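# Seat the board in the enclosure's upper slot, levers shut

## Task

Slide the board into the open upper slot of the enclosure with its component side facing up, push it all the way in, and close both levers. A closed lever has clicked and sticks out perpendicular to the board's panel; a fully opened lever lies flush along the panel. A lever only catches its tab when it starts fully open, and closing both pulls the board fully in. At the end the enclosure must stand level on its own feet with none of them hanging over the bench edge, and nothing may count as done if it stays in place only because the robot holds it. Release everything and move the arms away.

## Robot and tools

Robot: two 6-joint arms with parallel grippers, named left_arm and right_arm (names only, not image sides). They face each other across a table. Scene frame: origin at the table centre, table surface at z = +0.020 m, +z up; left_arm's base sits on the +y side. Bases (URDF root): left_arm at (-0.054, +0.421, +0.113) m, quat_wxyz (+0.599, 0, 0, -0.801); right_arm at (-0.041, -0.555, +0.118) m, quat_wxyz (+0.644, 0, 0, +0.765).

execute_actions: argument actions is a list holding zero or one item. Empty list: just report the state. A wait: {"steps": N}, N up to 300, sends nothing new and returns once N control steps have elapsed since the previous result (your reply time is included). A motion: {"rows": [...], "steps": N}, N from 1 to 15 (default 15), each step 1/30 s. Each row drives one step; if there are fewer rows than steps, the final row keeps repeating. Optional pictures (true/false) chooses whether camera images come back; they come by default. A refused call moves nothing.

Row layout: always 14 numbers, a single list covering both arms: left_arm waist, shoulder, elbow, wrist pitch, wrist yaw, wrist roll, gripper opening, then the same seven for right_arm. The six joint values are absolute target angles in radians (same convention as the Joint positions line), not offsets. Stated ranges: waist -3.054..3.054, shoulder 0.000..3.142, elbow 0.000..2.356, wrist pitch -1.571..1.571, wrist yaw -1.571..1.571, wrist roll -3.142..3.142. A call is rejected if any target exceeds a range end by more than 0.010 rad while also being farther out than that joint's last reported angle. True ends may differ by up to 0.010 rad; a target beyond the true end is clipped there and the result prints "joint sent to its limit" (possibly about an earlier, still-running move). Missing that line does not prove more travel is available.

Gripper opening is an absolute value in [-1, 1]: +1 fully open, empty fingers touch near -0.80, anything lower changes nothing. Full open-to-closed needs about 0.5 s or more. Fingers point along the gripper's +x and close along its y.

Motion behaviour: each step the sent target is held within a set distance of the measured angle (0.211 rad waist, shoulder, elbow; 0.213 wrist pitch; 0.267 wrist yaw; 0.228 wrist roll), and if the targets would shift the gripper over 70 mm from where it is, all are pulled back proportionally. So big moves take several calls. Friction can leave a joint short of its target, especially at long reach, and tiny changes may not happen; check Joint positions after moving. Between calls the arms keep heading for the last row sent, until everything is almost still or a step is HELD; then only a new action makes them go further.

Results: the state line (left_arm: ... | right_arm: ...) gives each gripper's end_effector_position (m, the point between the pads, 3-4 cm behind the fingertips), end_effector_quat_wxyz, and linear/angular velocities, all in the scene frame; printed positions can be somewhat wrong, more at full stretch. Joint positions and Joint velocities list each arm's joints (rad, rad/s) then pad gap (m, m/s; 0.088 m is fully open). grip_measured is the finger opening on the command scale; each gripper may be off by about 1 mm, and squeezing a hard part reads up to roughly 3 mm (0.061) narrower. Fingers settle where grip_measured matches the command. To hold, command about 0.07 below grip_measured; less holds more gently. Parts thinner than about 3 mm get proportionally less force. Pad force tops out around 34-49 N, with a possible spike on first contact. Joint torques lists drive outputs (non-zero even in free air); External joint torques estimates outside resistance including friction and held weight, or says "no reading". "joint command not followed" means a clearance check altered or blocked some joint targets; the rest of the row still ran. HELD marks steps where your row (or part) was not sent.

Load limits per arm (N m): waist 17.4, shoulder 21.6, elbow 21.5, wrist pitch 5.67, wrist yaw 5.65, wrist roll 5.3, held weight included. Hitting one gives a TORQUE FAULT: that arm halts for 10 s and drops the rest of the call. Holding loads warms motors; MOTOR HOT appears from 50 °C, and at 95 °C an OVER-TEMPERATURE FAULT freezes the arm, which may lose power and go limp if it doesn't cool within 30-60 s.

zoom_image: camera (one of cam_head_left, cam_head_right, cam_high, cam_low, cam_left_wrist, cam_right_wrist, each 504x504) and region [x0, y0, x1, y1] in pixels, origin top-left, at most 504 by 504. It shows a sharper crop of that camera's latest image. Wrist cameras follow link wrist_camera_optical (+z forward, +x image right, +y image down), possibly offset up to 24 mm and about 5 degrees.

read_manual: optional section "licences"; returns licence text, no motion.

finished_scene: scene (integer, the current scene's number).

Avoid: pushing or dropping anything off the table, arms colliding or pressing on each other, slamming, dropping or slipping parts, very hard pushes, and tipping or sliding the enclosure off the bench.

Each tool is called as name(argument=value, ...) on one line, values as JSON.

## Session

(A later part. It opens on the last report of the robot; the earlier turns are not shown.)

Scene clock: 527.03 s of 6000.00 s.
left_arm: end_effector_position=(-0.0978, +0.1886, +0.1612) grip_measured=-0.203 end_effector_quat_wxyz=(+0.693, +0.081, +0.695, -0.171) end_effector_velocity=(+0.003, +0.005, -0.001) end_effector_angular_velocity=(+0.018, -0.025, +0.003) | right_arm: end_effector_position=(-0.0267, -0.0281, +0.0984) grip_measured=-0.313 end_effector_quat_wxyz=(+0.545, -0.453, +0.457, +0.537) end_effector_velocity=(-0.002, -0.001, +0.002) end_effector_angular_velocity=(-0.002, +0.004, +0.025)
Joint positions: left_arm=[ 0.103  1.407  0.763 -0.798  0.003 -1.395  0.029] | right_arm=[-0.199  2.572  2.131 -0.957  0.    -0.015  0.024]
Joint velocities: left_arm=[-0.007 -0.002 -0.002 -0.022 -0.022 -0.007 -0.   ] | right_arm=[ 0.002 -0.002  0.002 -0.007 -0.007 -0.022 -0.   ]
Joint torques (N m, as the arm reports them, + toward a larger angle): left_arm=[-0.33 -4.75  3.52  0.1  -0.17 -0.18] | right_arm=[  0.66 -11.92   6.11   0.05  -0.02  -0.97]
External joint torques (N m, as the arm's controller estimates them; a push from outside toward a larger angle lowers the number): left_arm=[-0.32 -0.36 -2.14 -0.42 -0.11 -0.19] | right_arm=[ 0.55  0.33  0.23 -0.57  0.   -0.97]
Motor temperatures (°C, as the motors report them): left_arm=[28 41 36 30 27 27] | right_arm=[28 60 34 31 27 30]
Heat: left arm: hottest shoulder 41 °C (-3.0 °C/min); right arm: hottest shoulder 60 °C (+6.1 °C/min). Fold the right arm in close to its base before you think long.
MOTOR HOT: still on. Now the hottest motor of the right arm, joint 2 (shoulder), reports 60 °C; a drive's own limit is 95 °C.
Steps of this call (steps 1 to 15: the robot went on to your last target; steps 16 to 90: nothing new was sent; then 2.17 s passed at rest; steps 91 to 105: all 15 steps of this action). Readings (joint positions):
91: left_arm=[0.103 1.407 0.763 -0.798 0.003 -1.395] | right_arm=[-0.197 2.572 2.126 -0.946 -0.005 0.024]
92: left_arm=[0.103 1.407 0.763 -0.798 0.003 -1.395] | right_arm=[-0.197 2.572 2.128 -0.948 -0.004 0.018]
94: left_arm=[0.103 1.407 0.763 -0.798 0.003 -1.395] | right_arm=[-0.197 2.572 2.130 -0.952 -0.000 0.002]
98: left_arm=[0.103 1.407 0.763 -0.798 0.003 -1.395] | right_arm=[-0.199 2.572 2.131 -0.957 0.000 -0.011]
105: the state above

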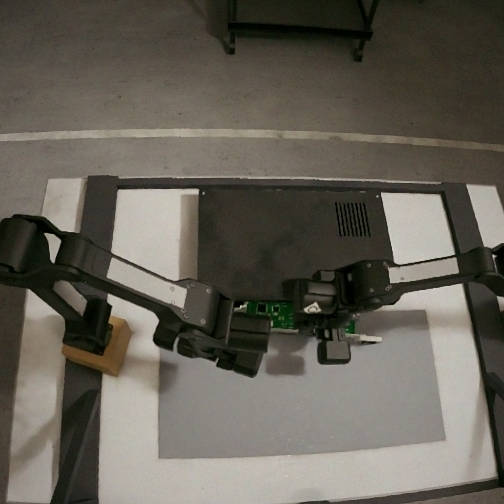

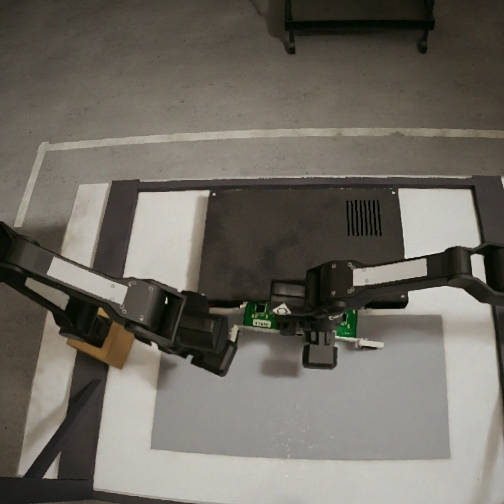

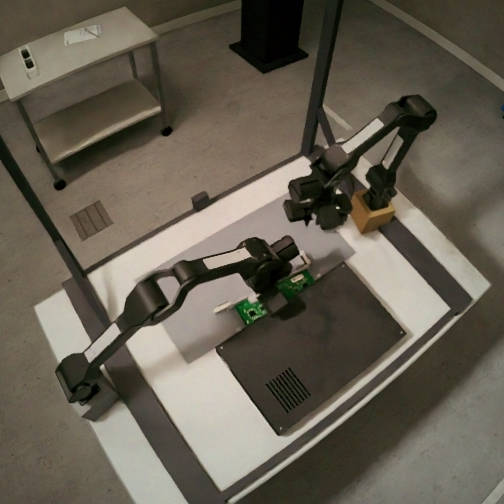

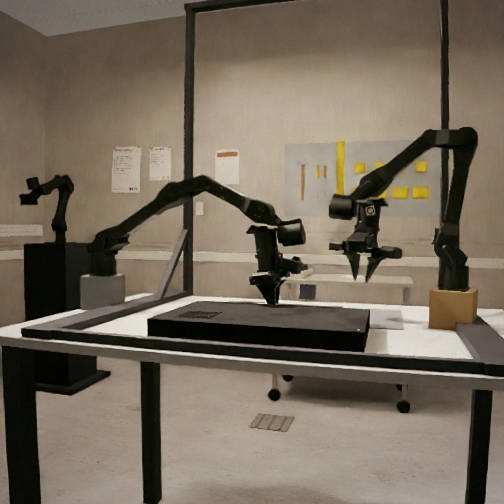

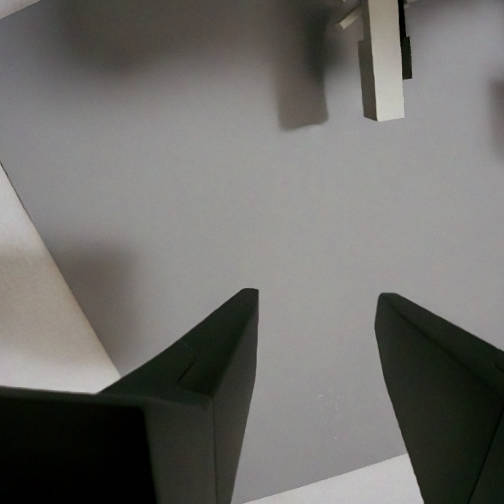

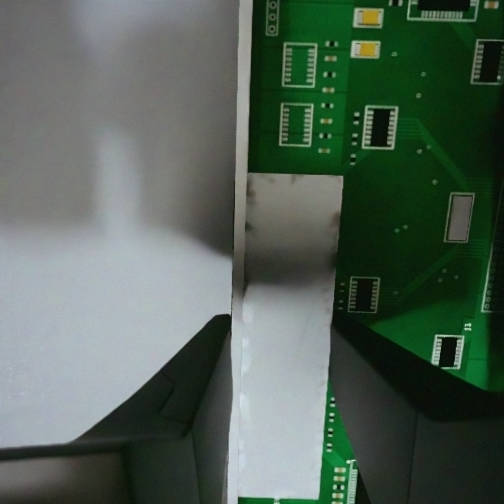

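execute_actions(actions=[{"rows":[[0.1,1.41,0.75,-0.8,0,-1.4,-0.2,-0.205,2.572,2.135,-0.965,0,-0.05,-0.45],[0.1,1.41,0.75,-0.8,0,-1.4,-0.2,-0.21,2.572,2.135,-0.965,0,-0.05,-0.45],[0.1,1.41,0.75,-0.8,0,-1.4,-0.2,-0.215,2.572,2.135,-0.965,0,-0.05,-0.45],[0.1,1.41,0.75,-0.8,0,-1.4,-0.2,-0.22,2.572,2.135,-0.97,0,-0.06,-0.45],[0.1,1.41,0.75,-0.8,0,-1.4,-0.2,-0.23,2.572,2.135,-0.97,0,-0.07,-0.45]],"steps":15}])

Scene clock: 534.97 s of 6000.00 s.
left_arm: end_effector_position=(-0.0978, +0.1886, +0.1612) grip_measured=-0.203 end_effector_quat_wxyz=(+0.693, +0.081, +0.695, -0.171) end_effector_velocity=(+0.001, -0.003, +0.002) end_effector_angular_velocity=(-0.018, -0.003, +0.011) | right_arm: end_effector_position=(-0.0250, -0.0285, +0.0988) grip_measured=-0.313 end_effector_quat_wxyz=(+0.539, -0.453, +0.458, +0.543) end_effector_velocity=(+0.000, -0.001, +0.002) end_effector_angular_velocity=(-0.002, +0.006, +0.006)
Joint positions: left_arm=[ 0.103  1.407  0.763 -0.798  0.003 -1.395  0.029] | right_arm=[-0.207  2.572  2.133 -0.962 -0.015 -0.032  0.024]
Joint velocities: left_arm=[ 0.002 -0.007  0.002  0.007 -0.007 -0.007  0.   ] | right_arm=[-0.002 -0.002  0.002 -0.007 -0.007 -0.007 -0.   ]
Joint torques (N m, as the arm reports them, + toward a larger angle): left_arm=[-0.34 -4.75  3.53  0.1  -0.17 -0.18] | right_arm=[ -1.81 -11.91   5.95  -0.01   0.59  -1.02]
External joint torques (N m, as the arm's controller estimates them; a push from outside toward a larger angle lowers the number): left_arm=[-0.35 -0.32 -2.17 -0.43 -0.12 -0.18] | right_arm=[-1.82  0.24  0.1  -0.63  0.62 -1.02]
Motor temperatures (°C, as the motors report them): left_arm=[28 40 36 30 27 27] | right_arm=[28 61 34 31 27 30]
Heat: left arm: hottest shoulder 40 °C (-4.0 °C/min); right arm: hottest shoulder 61 °C (+6.1 °C/min). Fold the right arm in close to its base before you think long.
MOTOR HOT: still on. Now the hottest motor of the right arm, joint 2 (shoulder), reports 61 °C; a drive's own limit is 95 °C.
Steps of this call (steps 1 to 15: the robot went on to your last target; steps 16 to 90: nothing new was sent; then 4.43 s passed at rest; steps 91 to 105: all 15 steps of this action). Readings (joint positions):
91: left_arm=[0.103 1.407 0.763 -0.798 0.003 -1.395] | right_arm=[-0.200 2.572 2.132 -0.958 0.000 -0.015]
92: left_arm=[0.103 1.407 0.763 -0.798 0.003 -1.395] | right_arm=[-0.201 2.572 2.132 -0.959 0.000 -0.016]
94: left_arm=[0.103 1.407 0.763 -0.798 0.003 -1.395] | right_arm=[-0.204 2.572 2.132 -0.960 -0.007 -0.019]
98: left_arm=[0.103 1.407 0.763 -0.798 0.003 -1.395] | right_arm=[-0.207 2.572 2.133 -0.961 -0.014 -0.029]
105: the state above

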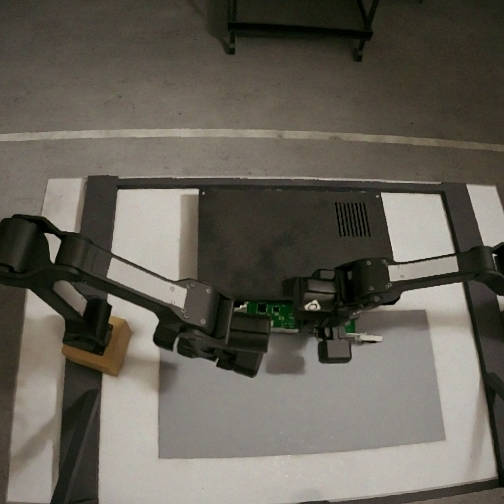

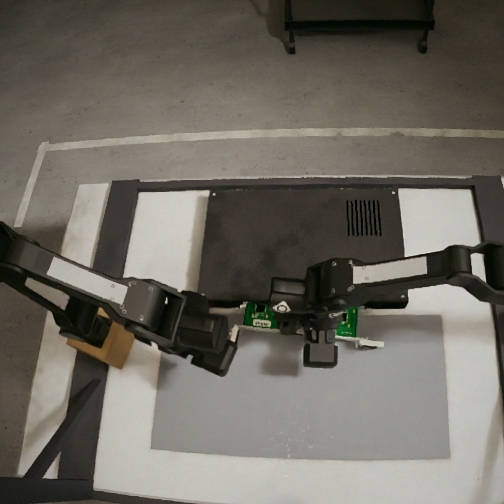

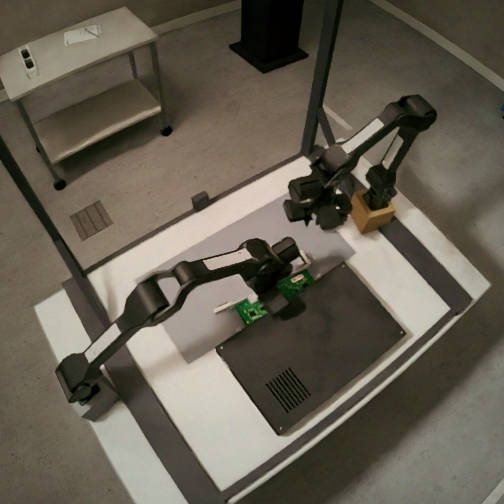

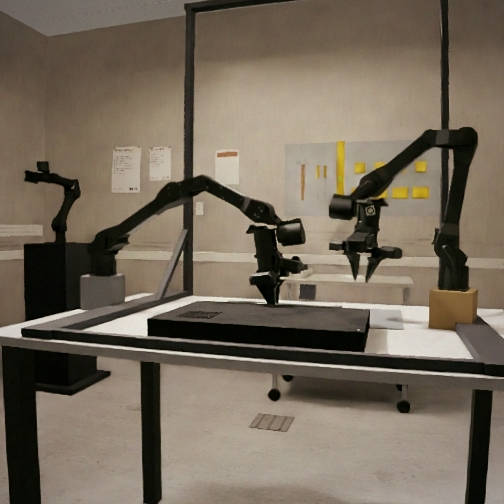

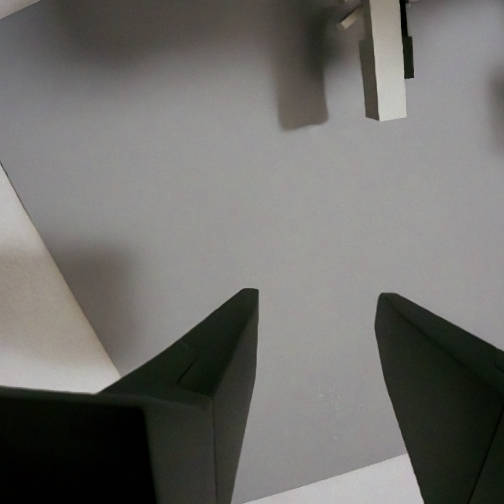

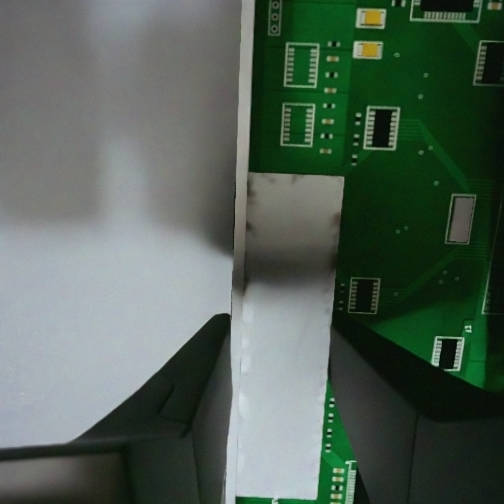

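execute_actions(actions=[{"rows":[[0.1,1.41,0.75,-0.8,0,-1.4,-0.2,-0.2,2.572,2.135,-0.95,0,-0.02,-0.5],[0.1,1.41,0.75,-0.8,0,-1.4,-0.2,-0.19,2.572,2.135,-0.95,0,-0.02,-0.5],[0.1,1.41,0.75,-0.8,0,-1.4,-0.2,-0.18,2.572,2.135,-0.95,0,-0.02,-0.5],[0.1,1.41,0.75,-0.8,0,-1.4,-0.2,-0.17,2.572,2.135,-0.95,0,-0.02,-0.5],[0.1,1.41,0.75,-0.8,0,-1.4,-0.2,-0.165,2.572,2.135,-0.95,0,-0.01,-0.5]],"steps":15}])

Scene clock: 544.17 s of 6000.00 s.
left_arm: end_effector_position=(-0.0978, +0.1886, +0.1612) grip_measured=-0.203 end_effector_quat_wxyz=(+0.693, +0.081, +0.695, -0.171) end_effector_velocity=(-0.001, +0.006, -0.002) end_effector_angular_velocity=(+0.028, +0.003, +0.004) | right_arm: end_effector_position=(-0.0267, -0.0278, +0.0989) grip_measured=-0.313 end_effector_quat_wxyz=(+0.551, -0.451, +0.458, +0.532) end_effector_velocity=(-0.002, -0.001, +0.003) end_effector_angular_velocity=(-0.002, +0.006, +0.011)
Joint positions: left_arm=[ 0.103  1.407  0.763 -0.798  0.003 -1.395  0.029] | right_arm=[-0.196  2.572  2.133 -0.959  0.011  0.002  0.024]
Joint velocities: left_arm=[-0.002  0.002 -0.002 -0.022  0.007 -0.007 -0.   ] | right_arm=[ 0.002 -0.007 -0.002 -0.007 -0.007 -0.007 -0.   ]
Joint torques (N m, as the arm reports them, + toward a larger angle): left_arm=[-0.33 -4.75  3.52  0.1  -0.17 -0.18] | right_arm=[  2.3  -11.91   5.93   1.21  -0.4   -0.33]
External joint torques (N m, as the arm's controller estimates them; a push from outside toward a larger angle lowers the number): left_arm=[-0.34 -0.4  -2.09 -0.41 -0.11 -0.19] | right_arm=[ 2.2   0.47 -0.05  0.55 -0.39 -0.33]
Motor temperatures (°C, as the motors report them): left_arm=[28 40 36 30 27 27] | right_arm=[28 62 34 31 27 31]
Heat: left arm: hottest shoulder 40 °C (-3.0 °C/min); right arm: hottest shoulder 62 °C (+5.0 °C/min). Fold the right arm in close to its base before you think long.
MOTOR HOT: still on. Now the hottest motor of the right arm, joint 2 (shoulder), reports 62 °C; a drive's own limit is 95 °C.
Steps of this call (steps 1 to 15: the robot went on to your last target; steps 16 to 90: nothing new was sent; then 5.70 s passed at rest; steps 91 to 105: all 15 steps of this action). Readings (joint positions):
91: left_arm=[0.103 1.407 0.763 -0.798 0.003 -1.395] | right_arm=[-0.206 2.572 2.133 -0.962 -0.014 -0.029]
92: left_arm=[0.103 1.407 0.763 -0.798 0.003 -1.395] | right_arm=[-0.205 2.572 2.133 -0.961 -0.011 -0.023]
94: left_arm=[0.103 1.407 0.763 -0.798 0.003 -1.395] | right_arm=[-0.200 2.572 2.133 -0.960 0.001 -0.014]
98: left_arm=[0.103 1.407 0.763 -0.798 0.003 -1.395] | right_arm=[-0.197 2.572 2.133 -0.959 0.010 -0.002]
105: the state above

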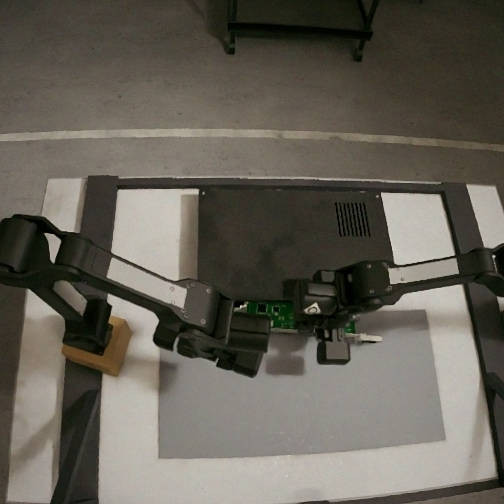

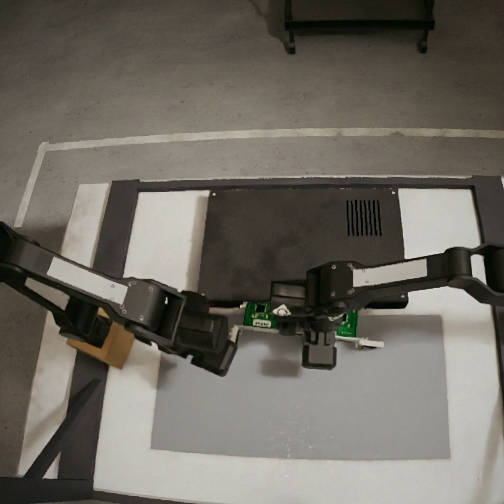

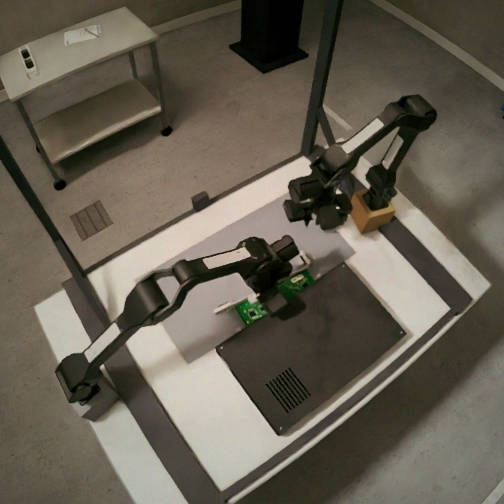

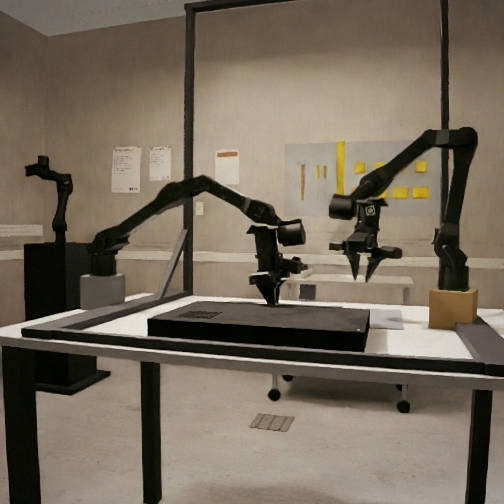

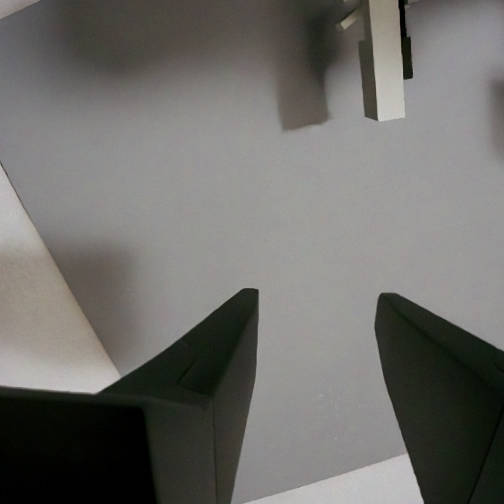

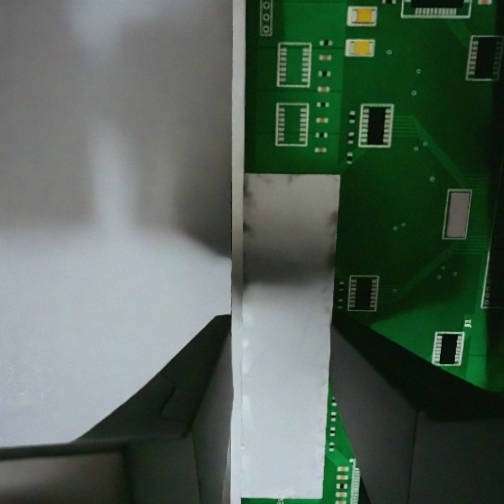

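execute_actions(actions=[{"rows":[[0.1,1.41,0.75,-0.8,0,-1.4,-0.2,-0.2,2.572,2.135,-0.96,0,-0.04,-0.5],[0.1,1.41,0.75,-0.8,0,-1.4,-0.2,-0.21,2.572,2.135,-0.96,0,-0.06,-0.5],[0.1,1.41,0.75,-0.8,0,-1.4,-0.2,-0.22,2.572,2.135,-0.96,0.01,-0.08,-0.5],[0.1,1.41,0.75,-0.8,0,-1.4,-0.2,-0.23,2.572,2.135,-0.96,0.02,-0.1,-0.5],[0.1,1.41,0.75,-0.8,0,-1.4,-0.2,-0.24,2.572,2.135,-0.96,0.02,-0.12,-0.5],[0.1,1.41,0.75,-0.8,0,-1.4,-0.2,-0.25,2.572,2.135,-0.96,0.03,-0.13,-0.5]],"steps":15}])

Scene clock: 552.50 s of 6000.00 s.
left_arm: end_effector_position=(-0.0978, +0.1886, +0.1612) grip_measured=-0.203 end_effector_quat_wxyz=(+0.693, +0.081, +0.695, -0.171) end_effector_velocity=(-0.003, +0.003, -0.000) end_effector_angular_velocity=(+0.011, +0.021, +0.002) | right_arm: end_effector_position=(-0.0249, -0.0284, +0.0988) grip_measured=-0.308 end_effector_quat_wxyz=(+0.530, -0.467, +0.444, +0.552) end_effector_velocity=(+0.002, -0.003, -0.002) end_effector_angular_velocity=(-0.012, -0.011, +0.018)
Joint positions: left_arm=[ 0.103  1.407  0.763 -0.798  0.003 -1.395  0.029] | right_arm=[-0.205  2.572  2.133 -0.961 -0.009 -0.078  0.024]
Joint velocities: left_arm=[-0.002 -0.002 -0.002 -0.007  0.022 -0.007  0.   ] | right_arm=[-0.002  0.002 -0.002 -0.007  0.007 -0.022 -0.   ]
Joint torques (N m, as the arm reports them, + toward a larger angle): left_arm=[-0.32 -4.74  3.53  0.1  -0.17 -0.18] | right_arm=[ -3.44 -11.92   5.93   0.64   1.52  -1.4 ]
External joint torques (N m, as the arm's controller estimates them; a push from outside toward a larger angle lowers the number): left_arm=[-0.3  -0.35 -2.15 -0.43 -0.12 -0.19] | right_arm=[-3.4   0.23  0.08  0.02  1.53 -1.4 ]
Motor temperatures (°C, as the motors report them): left_arm=[28 40 36 30 27 27] | right_arm=[29 63 34 31 27 31]
Heat: left arm: hottest shoulder 40 °C (-3.0 °C/min); right arm: hottest shoulder 63 °C (+5.0 °C/min). Fold the right arm in close to its base before you think long.
MOTOR HOT: still on. Now the hottest motor of the right arm, joint 2 (shoulder), reports 63 °C; a drive's own limit is 95 °C.
Steps of this call (steps 1 to 15: the robot went on to your last target; steps 16 to 90: nothing new was sent; then 4.83 s passed at rest; steps 91 to 105: all 15 steps of this action). Readings (joint positions):
91: left_arm=[0.103 1.407 0.763 -0.798 0.003 -1.395] | right_arm=[-0.197 2.572 2.133 -0.959 0.010 0.002]
92: left_arm=[0.103 1.407 0.763 -0.798 0.003 -1.395] | right_arm=[-0.199 2.572 2.133 -0.959 0.005 -0.003]
94: left_arm=[0.103 1.407 0.763 -0.798 0.003 -1.395] | right_arm=[-0.203 2.572 2.133 -0.960 -0.004 -0.027]
98: left_arm=[0.103 1.407 0.763 -0.798 0.003 -1.395] | right_arm=[-0.205 2.572 2.133 -0.961 -0.009 -0.065]
105: the state above

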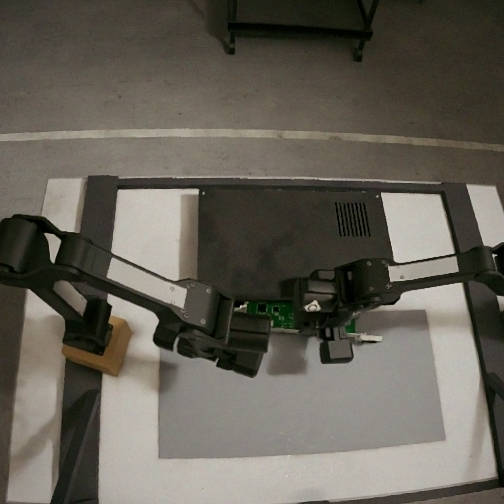

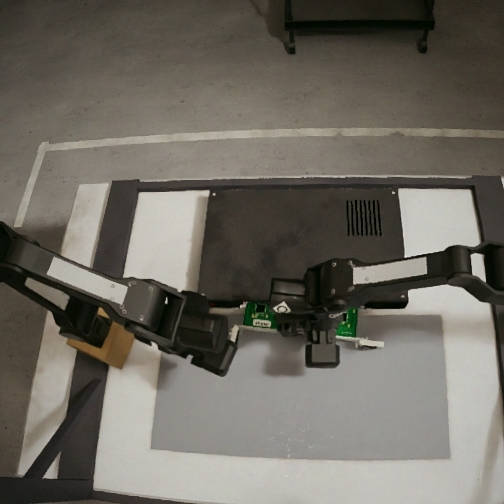

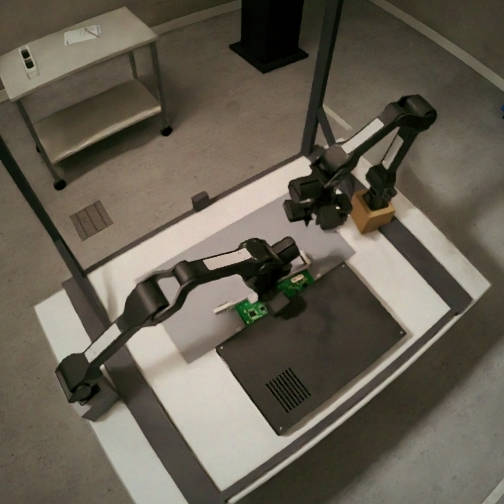

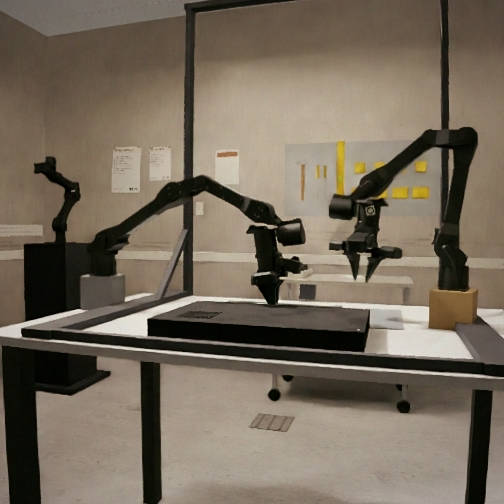

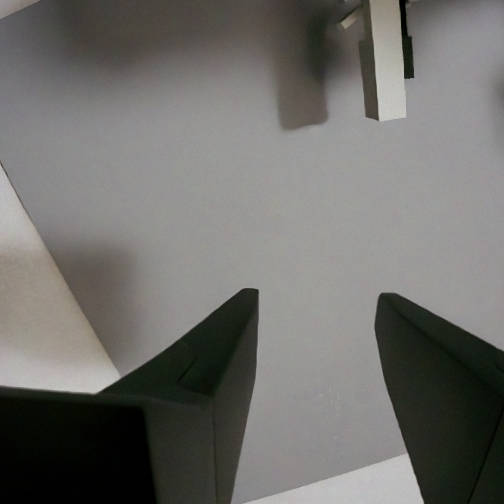

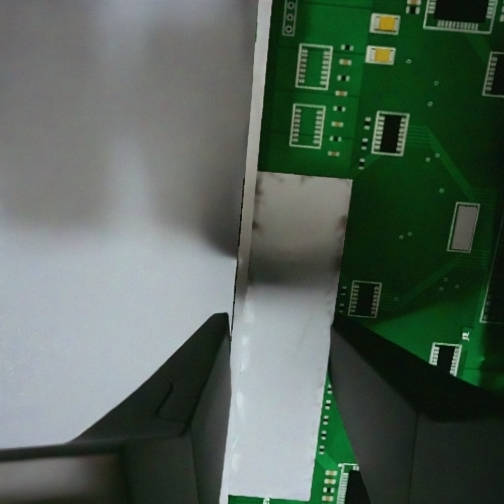

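execute_actions(actions=[{"rows":[[0.1,1.41,0.75,-0.8,0,-1.4,-0.2,-0.2,2.572,2.135,-0.96,0,0.02,-0.5],[0.1,1.41,0.75,-0.8,0,-1.4,-0.2,-0.2,2.572,2.135,-0.96,0,0.02,-0.5],[0.1,1.41,0.75,-0.8,0,-1.4,-0.2,-0.2,2.572,2.135,-0.96,0,0.02,-0.5],[0.1,1.41,0.75,-0.8,0,-1.4,-0.2,-0.2,2.572,2.135,-0.96,0,0.02,-0.5],[0.1,1.41,0.75,-0.8,0,-1.4,-0.2,-0.2,2.572,2.135,-0.96,0,0.02,-0.15]],"steps":12}], pictures=false)

execute_actions(actions=[{"rows":[[0.1,1.41,0.75,-0.8,0,-1.4,-0.2,-0.2,2.5,2.2,-1.1,0,0.02,-0.15]],"steps":12}], pictures=false)

execute_actions(actions=[{"rows":[[0.25,1.68,0.95,-0.75,0,-1.55,-0.2,-0.25,2.17,1.62,-1.0,0,-0.08,-0.15]],"steps":15}], pictures=false)

execute_actions(actions=[{"steps":10}])

Scene clock: 563.03 s of 6000.00 s.
left_arm: end_effector_position=(-0.0978, +0.1886, +0.1612) grip_measured=-0.203 end_effector_quat_wxyz=(+0.693, +0.081, +0.695, -0.171) end_effector_velocity=(+0.004, +0.005, -0.001) end_effector_angular_velocity=(+0.018, -0.025, +0.008) | right_arm: end_effector_position=(-0.0262, -0.0282, +0.0988) grip_measured=-0.174 end_effector_quat_wxyz=(+0.551, -0.446, +0.465, +0.531) end_effector_velocity=(-0.005, +0.001, +0.001) end_effector_angular_velocity=(+0.008, +0.008, +0.001)
Joint positions: left_arm=[ 0.103  1.407  0.763 -0.798  0.003 -1.395  0.029] | right_arm=[-0.2    2.572  2.133 -0.96  -0.     0.011  0.03 ]
Joint velocities: left_arm=[-0.002 -0.002 -0.002 -0.022 -0.022 -0.007 -0.   ] | right_arm=[ 0.007 -0.002 -0.002  0.007 -0.007  0.007  0.011]
Joint torques (N m, as the arm reports them, + toward a larger angle): left_arm=[-0.33 -4.76  3.52  0.1  -0.17 -0.18] | right_arm=[ -0.1  -11.93   5.98   0.62   0.04   0.22]
External joint torques (N m, as the arm's controller estimates them; a push from outside toward a larger angle lowers the number): left_arm=[-0.34 -0.38 -2.08 -0.4  -0.11 -0.19] | right_arm=[-0.16  0.23  0.14  0.01  0.05  0.22]
Motor temperatures (°C, as the motors report them): left_arm=[28 40 36 30 27 27] | right_arm=[29 64 34 31 28 31]
Heat: left arm: hottest shoulder 40 °C (-2.0 °C/min); right arm: hottest shoulder 64 °C (+6.1 °C/min). Fold the right arm in close to its base before you think long.
MOTOR HOT: still on. Now the hottest motor of the right arm, joint 2 (shoulder), reports 64 °C; a drive's own limit is 95 °C.
Steps of this call (steps 1 to 15: the robot went on to your last target; steps 16 to 90: nothing new was sent; then 7.13 s passed at rest; steps 91 to 102: all 12 steps of this action). Readings (joint positions):
91: left_arm=[0.103 1.407 0.763 -0.798 0.003 -1.395] | right_arm=[-0.204 2.572 2.133 -0.961 -0.007 -0.056]
92: left_arm=[0.103 1.407 0.763 -0.798 0.003 -1.395] | right_arm=[-0.202 2.572 2.133 -0.961 -0.003 -0.033]
94: left_arm=[0.103 1.407 0.763 -0.798 0.003 -1.395] | right_arm=[-0.202 2.572 2.133 -0.961 -0.000 -0.007]
98: left_arm=[0.103 1.407 0.763 -0.798 0.003 -1.395] | right_arm=[-0.202 2.572 2.133 -0.960 -0.000 0.005]
102: the state above

Scene clock: 563.43 s of 6000.00 s.
left_arm: end_effector_position=(-0.0978, +0.1886, +0.1612) grip_measured=-0.203 end_effector_quat_wxyz=(+0.693, +0.081, +0.695, -0.171) end_effector_velocity=(+0.001, +0.005, -0.001) end_effector_angular_velocity=(+0.020, -0.010, +0.006) | right_arm: end_effector_position=(-0.0266, -0.0352, +0.1449) grip_measured=-0.153 end_effector_quat_wxyz=(+0.550, -0.447, +0.467, +0.529) end_effector_velocity=(+0.000, -0.005, +0.002) end_effector_angular_velocity=(-0.017, +0.006, +0.006)
Joint positions: left_arm=[ 0.103  1.407  0.763 -0.798  0.003 -1.395  0.029] | right_arm=[-0.2    2.505  2.194 -1.094 -0.     0.013  0.031]
Joint velocities: left_arm=[-0.002 -0.002 -0.002 -0.022 -0.007 -0.007  0.   ] | right_arm=[-0.002 -0.007 -0.002 -0.022 -0.007 -0.007  0.   ]
Joint torques (N m, as the arm reports them, + toward a larger angle): left_arm=[-0.33 -4.75  3.53  0.1  -0.17 -0.18] | right_arm=[ -0.05 -12.19   6.46   0.3    0.02   0.2 ]
External joint torques (N m, as the arm's controller estimates them; a push from outside toward a larger angle lowers the number): left_arm=[-0.34 -0.37 -2.08 -0.4  -0.11 -0.19] | right_arm=[-0.06 -0.5   0.63 -0.32  0.03  0.19]
Motor temperatures (°C, as the motors report them): left_arm=[28 40 36 30 27 27] | right_arm=[29 64 34 31 28 31]
Heat: left arm: hottest shoulder 40 °C (-2.0 °C/min); right arm: hottest shoulder 64 °C (+6.0 °C/min). Fold the right arm in close to its base before you think long.
MOTOR HOT: still on. Now the hottest motor of the right arm, joint 2 (shoulder), reports 64 °C; a drive's own limit is 95 °C.
Steps of this call (steps 1 to 12: all 12 steps of this action). Readings (joint positions):
1: left_arm=[0.103 1.407 0.763 -0.798 0.003 -1.395] | right_arm=[-0.200 2.568 2.145 -0.988 -0.000 0.011]
2: left_arm=[0.103 1.407 0.763 -0.798 0.003 -1.395] | right_arm=[-0.200 2.565 2.153 -1.029 -0.000 0.012]
4: left_arm=[0.103 1.407 0.763 -0.798 0.003 -1.395] | right_arm=[-0.200 2.549 2.163 -1.065 -0.000 0.013]
8: left_arm=[0.103 1.407 0.763 -0.798 0.003 -1.395] | right_arm=[-0.200 2.517 2.187 -1.088 -0.000 0.013]
12: the state above

Scene clock: 563.93 s of 6000.00 s.
left_arm: end_effector_position=(-0.0696, +0.1374, +0.1473) grip_measured=-0.203 end_effector_quat_wxyz=(-0.704, +0.002, -0.706, +0.069) end_effector_velocity=(+0.056, -0.058, -0.060) end_effector_angular_velocity=(+0.165, +0.004, +0.400) | right_arm: end_effector_position=(-0.0078, -0.1402, +0.1464) grip_measured=-0.153 end_effector_quat_wxyz=(+0.509, -0.492, +0.495, +0.504) end_effector_velocity=(-0.002, -0.027, -0.024) end_effector_angular_velocity=(-0.089, +0.014, +0.005)
Joint positions: left_arm=[ 0.234  1.639  0.924 -0.754  0.002 -1.529  0.029] | right_arm=[-0.252  2.172  1.632 -1.005 -0.001 -0.073  0.032]
Joint velocities: left_arm=[ 0.203  0.437  0.222  0.051 -0.007 -0.198 -0.   ] | right_arm=[-0.002 -0.002 -0.1    0.007 -0.007 -0.007 -0.   ]
Joint torques (N m, as the arm reports them, + toward a larger angle): left_arm=[-0.05 -6.02  5.47  0.1  -0.14 -0.2 ] | right_arm=[ 0.13 -9.81  5.13  0.69  0.02 -0.17]
External joint torques (N m, as the arm's controller estimates them; a push from outside toward a larger angle lowers the number): left_arm=[ 0.19  0.46  0.14 -0.17 -0.11 -0.2 ] | right_arm=[ 0.19  1.06 -1.08  0.12  0.03 -0.17]
Motor temperatures (°C, as the motors report them): left_arm=[28 40 36 30 27 27] | right_arm=[29 64 34 31 28 31]
Heat: left arm: hottest shoulder 40 °C (-2.0 °C/min); right arm: hottest shoulder 64 °C (+7.1 °C/min). Fold the right arm in close to its base before you think long.
MOTOR HOT: still on. Now the hottest motor of the right arm, joint 2 (shoulder), reports 64 °C; a drive's own limit is 95 °C.
A step of this action was HELD (marked below), so the robot has no last target. An arm can still carry out its HELD step.
Steps of this call (steps 1 to 15: all 15 steps of this action). Readings (joint positions):
1: left_arm=[0.103 1.407 0.763 -0.798 0.003 -1.395] | right_arm=[-0.202 2.476 2.154 -1.061 -0.001 -0.002] HELD
2: left_arm=[0.104 1.409 0.763 -0.798 0.003 -1.397] | right_arm=[-0.207 2.438 2.092 -1.051 -0.001 -0.022]
4: left_arm=[0.117 1.425 0.776 -0.797 0.003 -1.413] | right_arm=[-0.225 2.345 1.968 -1.030 -0.001 -0.048]
8: left_arm=[0.164 1.498 0.836 -0.778 0.003 -1.458] | right_arm=[-0.254 2.184 1.763 -1.007 -0.001 -0.066]
15: the state above
joint command not followed: on one or more control steps a check withheld the commanded joint targets of the left arm, and it was not sent them on those steps.
cause: the commanded joint targets would bring a part of the robot too close to another arm (a part of this arm just beyond joint 4 (wrist pitch) and a part of the other arm just beyond its joint 4 (wrist pitch)); next, command targets that bring no part of the robot closer to that arm.

Scene clock: 564.27 s of 6000.00 s.
left_arm: end_effector_position=(-0.0660, +0.1331, +0.1440) grip_measured=-0.203 end_effector_quat_wxyz=(-0.705, +0.009, -0.707, +0.056) end_effector_velocity=(+0.002, +0.001, -0.000) end_effector_angular_velocity=(+0.007, -0.006, +0.025) | right_arm: end_effector_position=(-0.0078, -0.1402, +0.1458) grip_measured=-0.153 end_effector_quat_wxyz=(+0.509, -0.492, +0.495, +0.505) end_effector_velocity=(-0.002, -0.003, -0.001) end_effector_angular_velocity=(-0.012, +0.008, +0.010)
Joint positions: left_arm=[ 0.247  1.667  0.94  -0.752  0.002 -1.544  0.029] | right_arm=[-0.252  2.172  1.63  -1.002 -0.001 -0.073  0.032]
Joint velocities: left_arm=[ 0.002  0.002  0.002 -0.007 -0.007 -0.022  0.   ] | right_arm=[ 0.002 -0.002 -0.007 -0.007 -0.007 -0.007 -0.   ]
Joint torques (N m, as the arm reports them, + toward a larger angle): left_arm=[ 0.28 -5.46  5.55  0.31 -0.14 -0.2 ] | right_arm=[ 0.1  -9.88  4.51  0.48  0.03 -0.18]
External joint torques (N m, as the arm's controller estimates them; a push from outside toward a larger angle lowers the number): left_arm=[ 0.27  0.66  0.18 -0.12 -0.08 -0.2 ] | right_arm=[ 0.1  -0.22 -0.9   0.12  0.04 -0.18]
Motor temperatures (°C, as the motors report them): left_arm=[28 40 36 30 27 27] | right_arm=[29 64 34 31 28 31]
Heat: left arm: hottest shoulder 40 °C (-2.0 °C/min); right arm: hottest shoulder 64 °C (+7.0 °C/min). Fold the right arm in close to its base before you think long.
MOTOR HOT: still on. Now the hottest motor of the right arm, joint 2 (shoulder), reports 64 °C; a drive's own limit is 95 °C.
Steps of this call (steps 1 to 10: nothing new was sent). Readings (joint positions):
1: left_arm=[0.239 1.650 0.929 -0.753 0.002 -1.534] | right_arm=[-0.252 2.172 1.631 -1.005 -0.001 -0.073]
2: left_arm=[0.243 1.657 0.932 -0.753 0.002 -1.537] | right_arm=[-0.252 2.172 1.631 -1.003 -0.001 -0.073]
4: left_arm=[0.245 1.663 0.936 -0.753 0.002 -1.541] | right_arm=[-0.252 2.172 1.631 -1.002 -0.001 -0.073]
8: left_arm=[0.246 1.666 0.940 -0.752 0.002 -1.544] | right_arm=[-0.252 2.172 1.630 -1.002 -0.001 -0.073]
10: the state above

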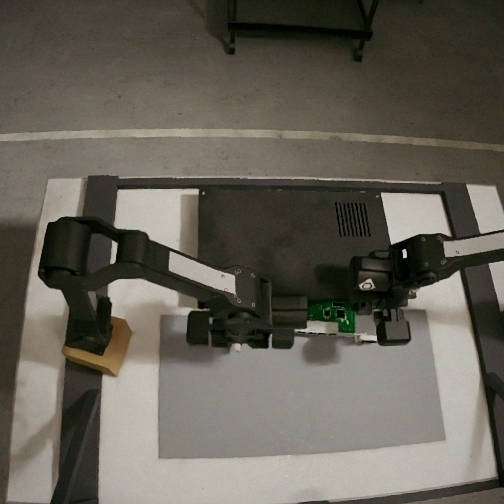

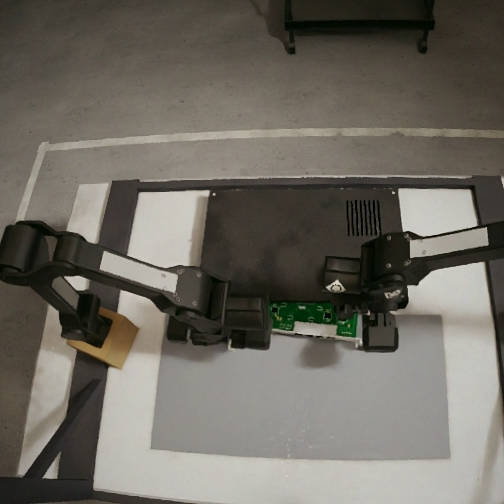

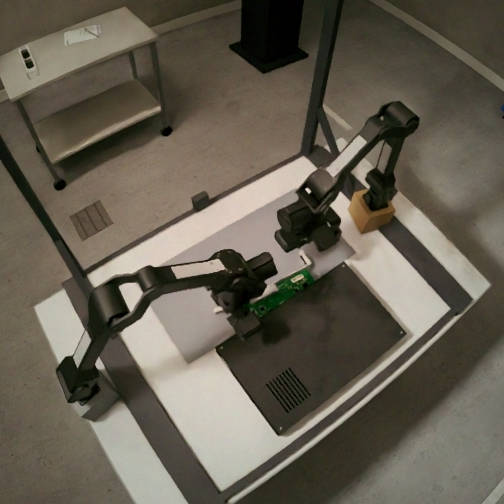

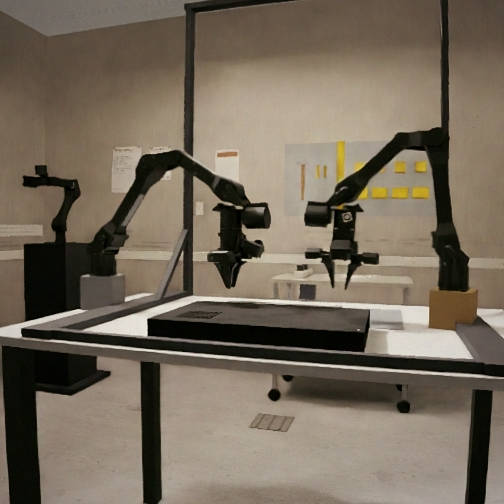

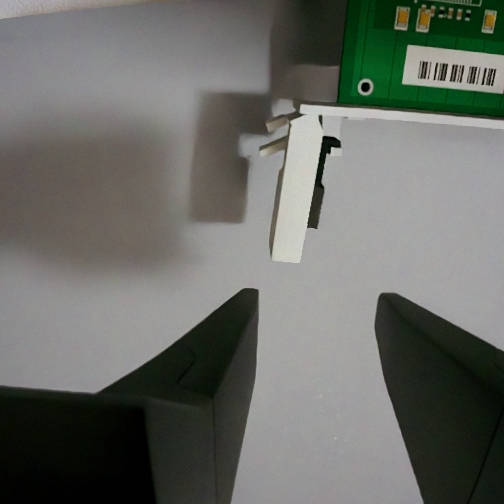

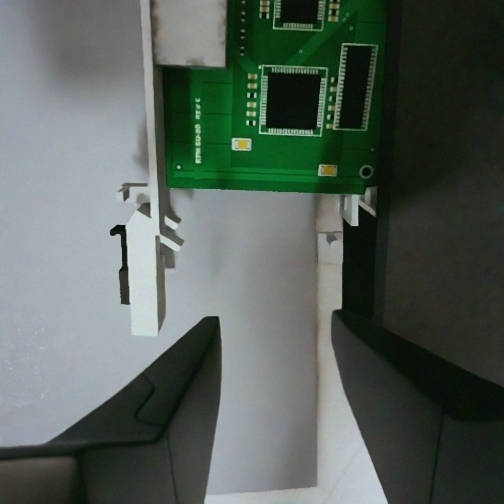

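execute_actions(actions=[{"rows":[[0.29,1.72,0.94,-0.77,0,-1.55,-0.2,-0.25,2.18,1.62,-1.0,0,-0.08,-0.15],[0.29,1.72,0.94,-0.77,0,-1.55,-0.2,-0.25,2.18,1.62,-1.0,0,-0.08,-0.15],[0.29,1.72,0.94,-0.77,0,-1.55,-0.2,-0.25,2.18,1.62,-1.0,0,-0.08,-0.15],[0.29,1.72,0.94,-0.77,0,-1.55,-0.2,-0.25,2.18,1.62,-1.0,0,-0.08,-0.15],[0.29,1.80,0.93,-0.72,0,-1.55,-0.2,-0.25,2.18,1.62,-1.0,0,-0.08,-0.15]],"steps":15}])

zoom_image(camera="cam_right_wrist", region=[280,130,420,270])

Scene clock: 574.37 s of 6000.00 s.
left_arm: end_effector_position=(-0.0544, +0.1381, +0.1118) grip_measured=-0.203 end_effector_quat_wxyz=(-0.707, -0.009, -0.707, +0.009) end_effector_velocity=(-0.002, +0.003, -0.002) end_effector_angular_velocity=(+0.017, +0.007, -0.010) | right_arm: end_effector_position=(-0.0078, -0.1402, +0.1458) grip_measured=-0.153 end_effector_quat_wxyz=(+0.509, -0.492, +0.495, +0.505) end_effector_velocity=(-0.003, -0.006, -0.002) end_effector_angular_velocity=(-0.026, +0.009, +0.025)
Joint positions: left_arm=[ 0.287  1.786  0.937 -0.722  0.001 -1.545  0.029] | right_arm=[-0.252  2.172  1.63  -1.002 -0.001 -0.073  0.032]
Joint velocities: left_arm=[-0.002  0.007 -0.002 -0.007  0.007  0.007 -0.   ] | right_arm=[ 0.002  0.002 -0.002 -0.022 -0.007 -0.022 -0.   ]
Joint torques (N m, as the arm reports them, + toward a larger angle): left_arm=[ 0.32 -5.9   3.41  0.11 -0.12 -0.18] | right_arm=[ 0.11 -8.93  4.42  0.48  0.03 -0.19]
External joint torques (N m, as the arm's controller estimates them; a push from outside toward a larger angle lowers the number): left_arm=[ 0.35  0.62 -1.44 -0.18 -0.06 -0.18] | right_arm=[ 0.06  0.76 -1.02  0.12  0.04 -0.19]
Motor temperatures (°C, as the motors report them): left_arm=[28 40 37 30 27 27] | right_arm=[29 62 34 31 28 31]
Heat: left arm: hottest shoulder 40 °C (-1.0 °C/min); right arm: hottest shoulder 62 °C (+3.0 °C/min). Fold the right arm in close to its base before you think long.
MOTOR HOT: still on. Now the hottest motor of the right arm, joint 2 (shoulder), reports 62 °C; a drive's own limit is 95 °C.
Steps of this call (steps 1 to 90: nothing new was sent; then 6.60 s passed at rest; steps 91 to 105: all 15 steps of this action). Readings (joint positions):
91: left_arm=[0.251 1.674 0.941 -0.753 0.002 -1.545] | right_arm=[-0.252 2.172 1.630 -1.002 -0.001 -0.073]
92: left_arm=[0.260 1.681 0.942 -0.755 0.002 -1.545] | right_arm=[-0.252 2.172 1.630 -1.002 -0.001 -0.073]
94: left_arm=[0.278 1.697 0.942 -0.764 0.002 -1.545] | right_arm=[-0.252 2.172 1.630 -1.002 -0.001 -0.073]
98: left_arm=[0.286 1.766 0.941 -0.730 0.001 -1.545] | right_arm=[-0.252 2.172 1.630 -1.002 -0.001 -0.073]
105: the state above

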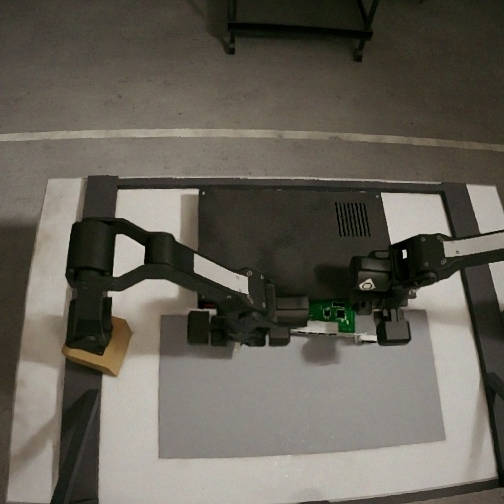

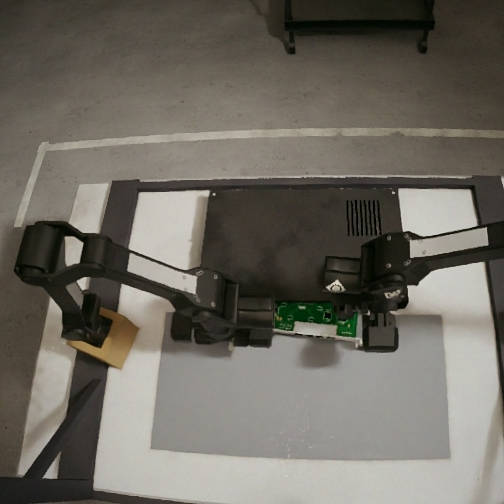

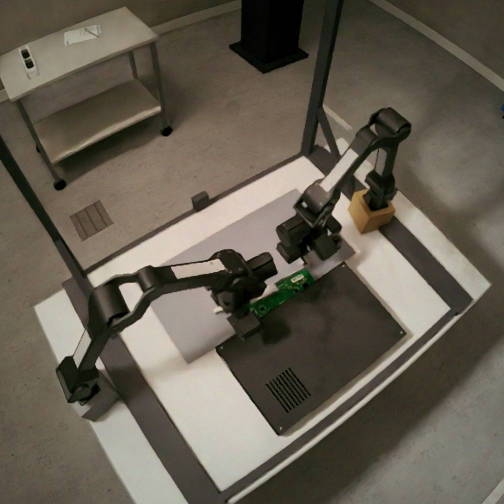

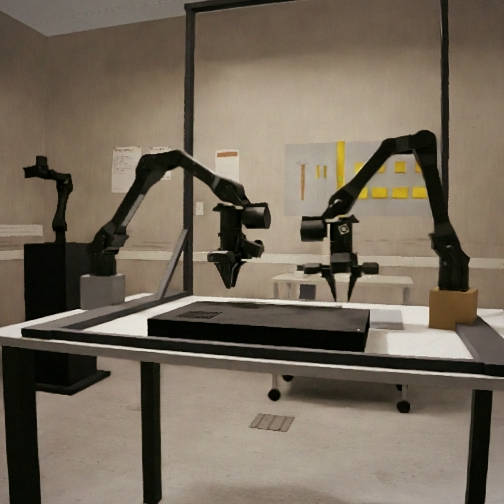

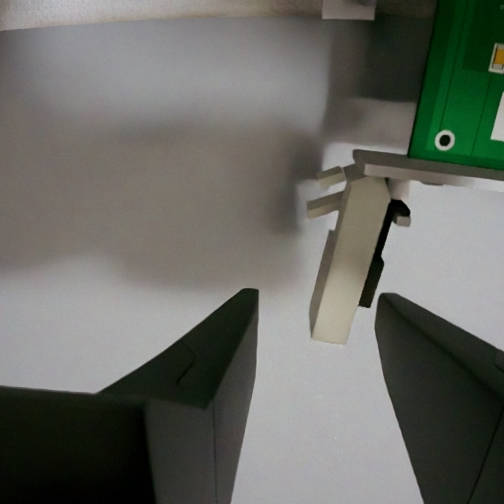

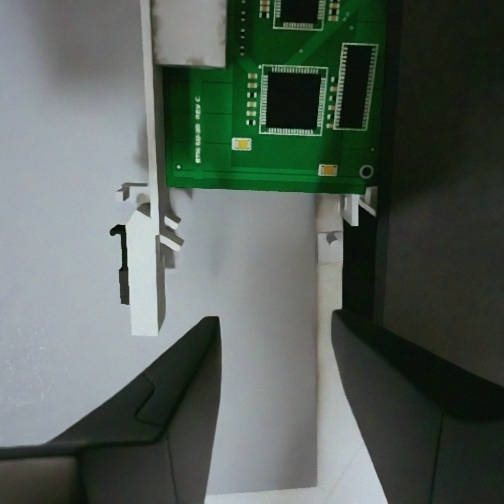

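Region (280, 130, 420, 270) of cam_right_wrist's 504x504 image, scaled by 3.600, with more detail than that image has.

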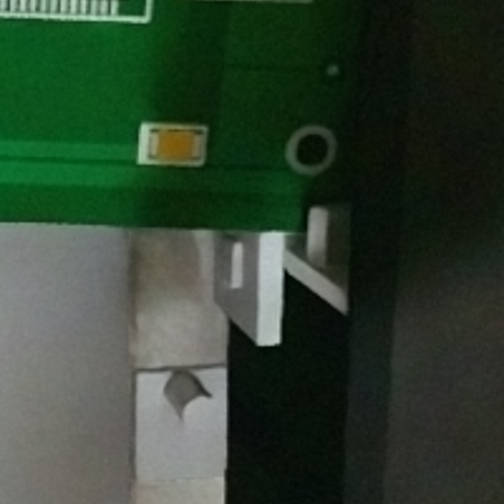

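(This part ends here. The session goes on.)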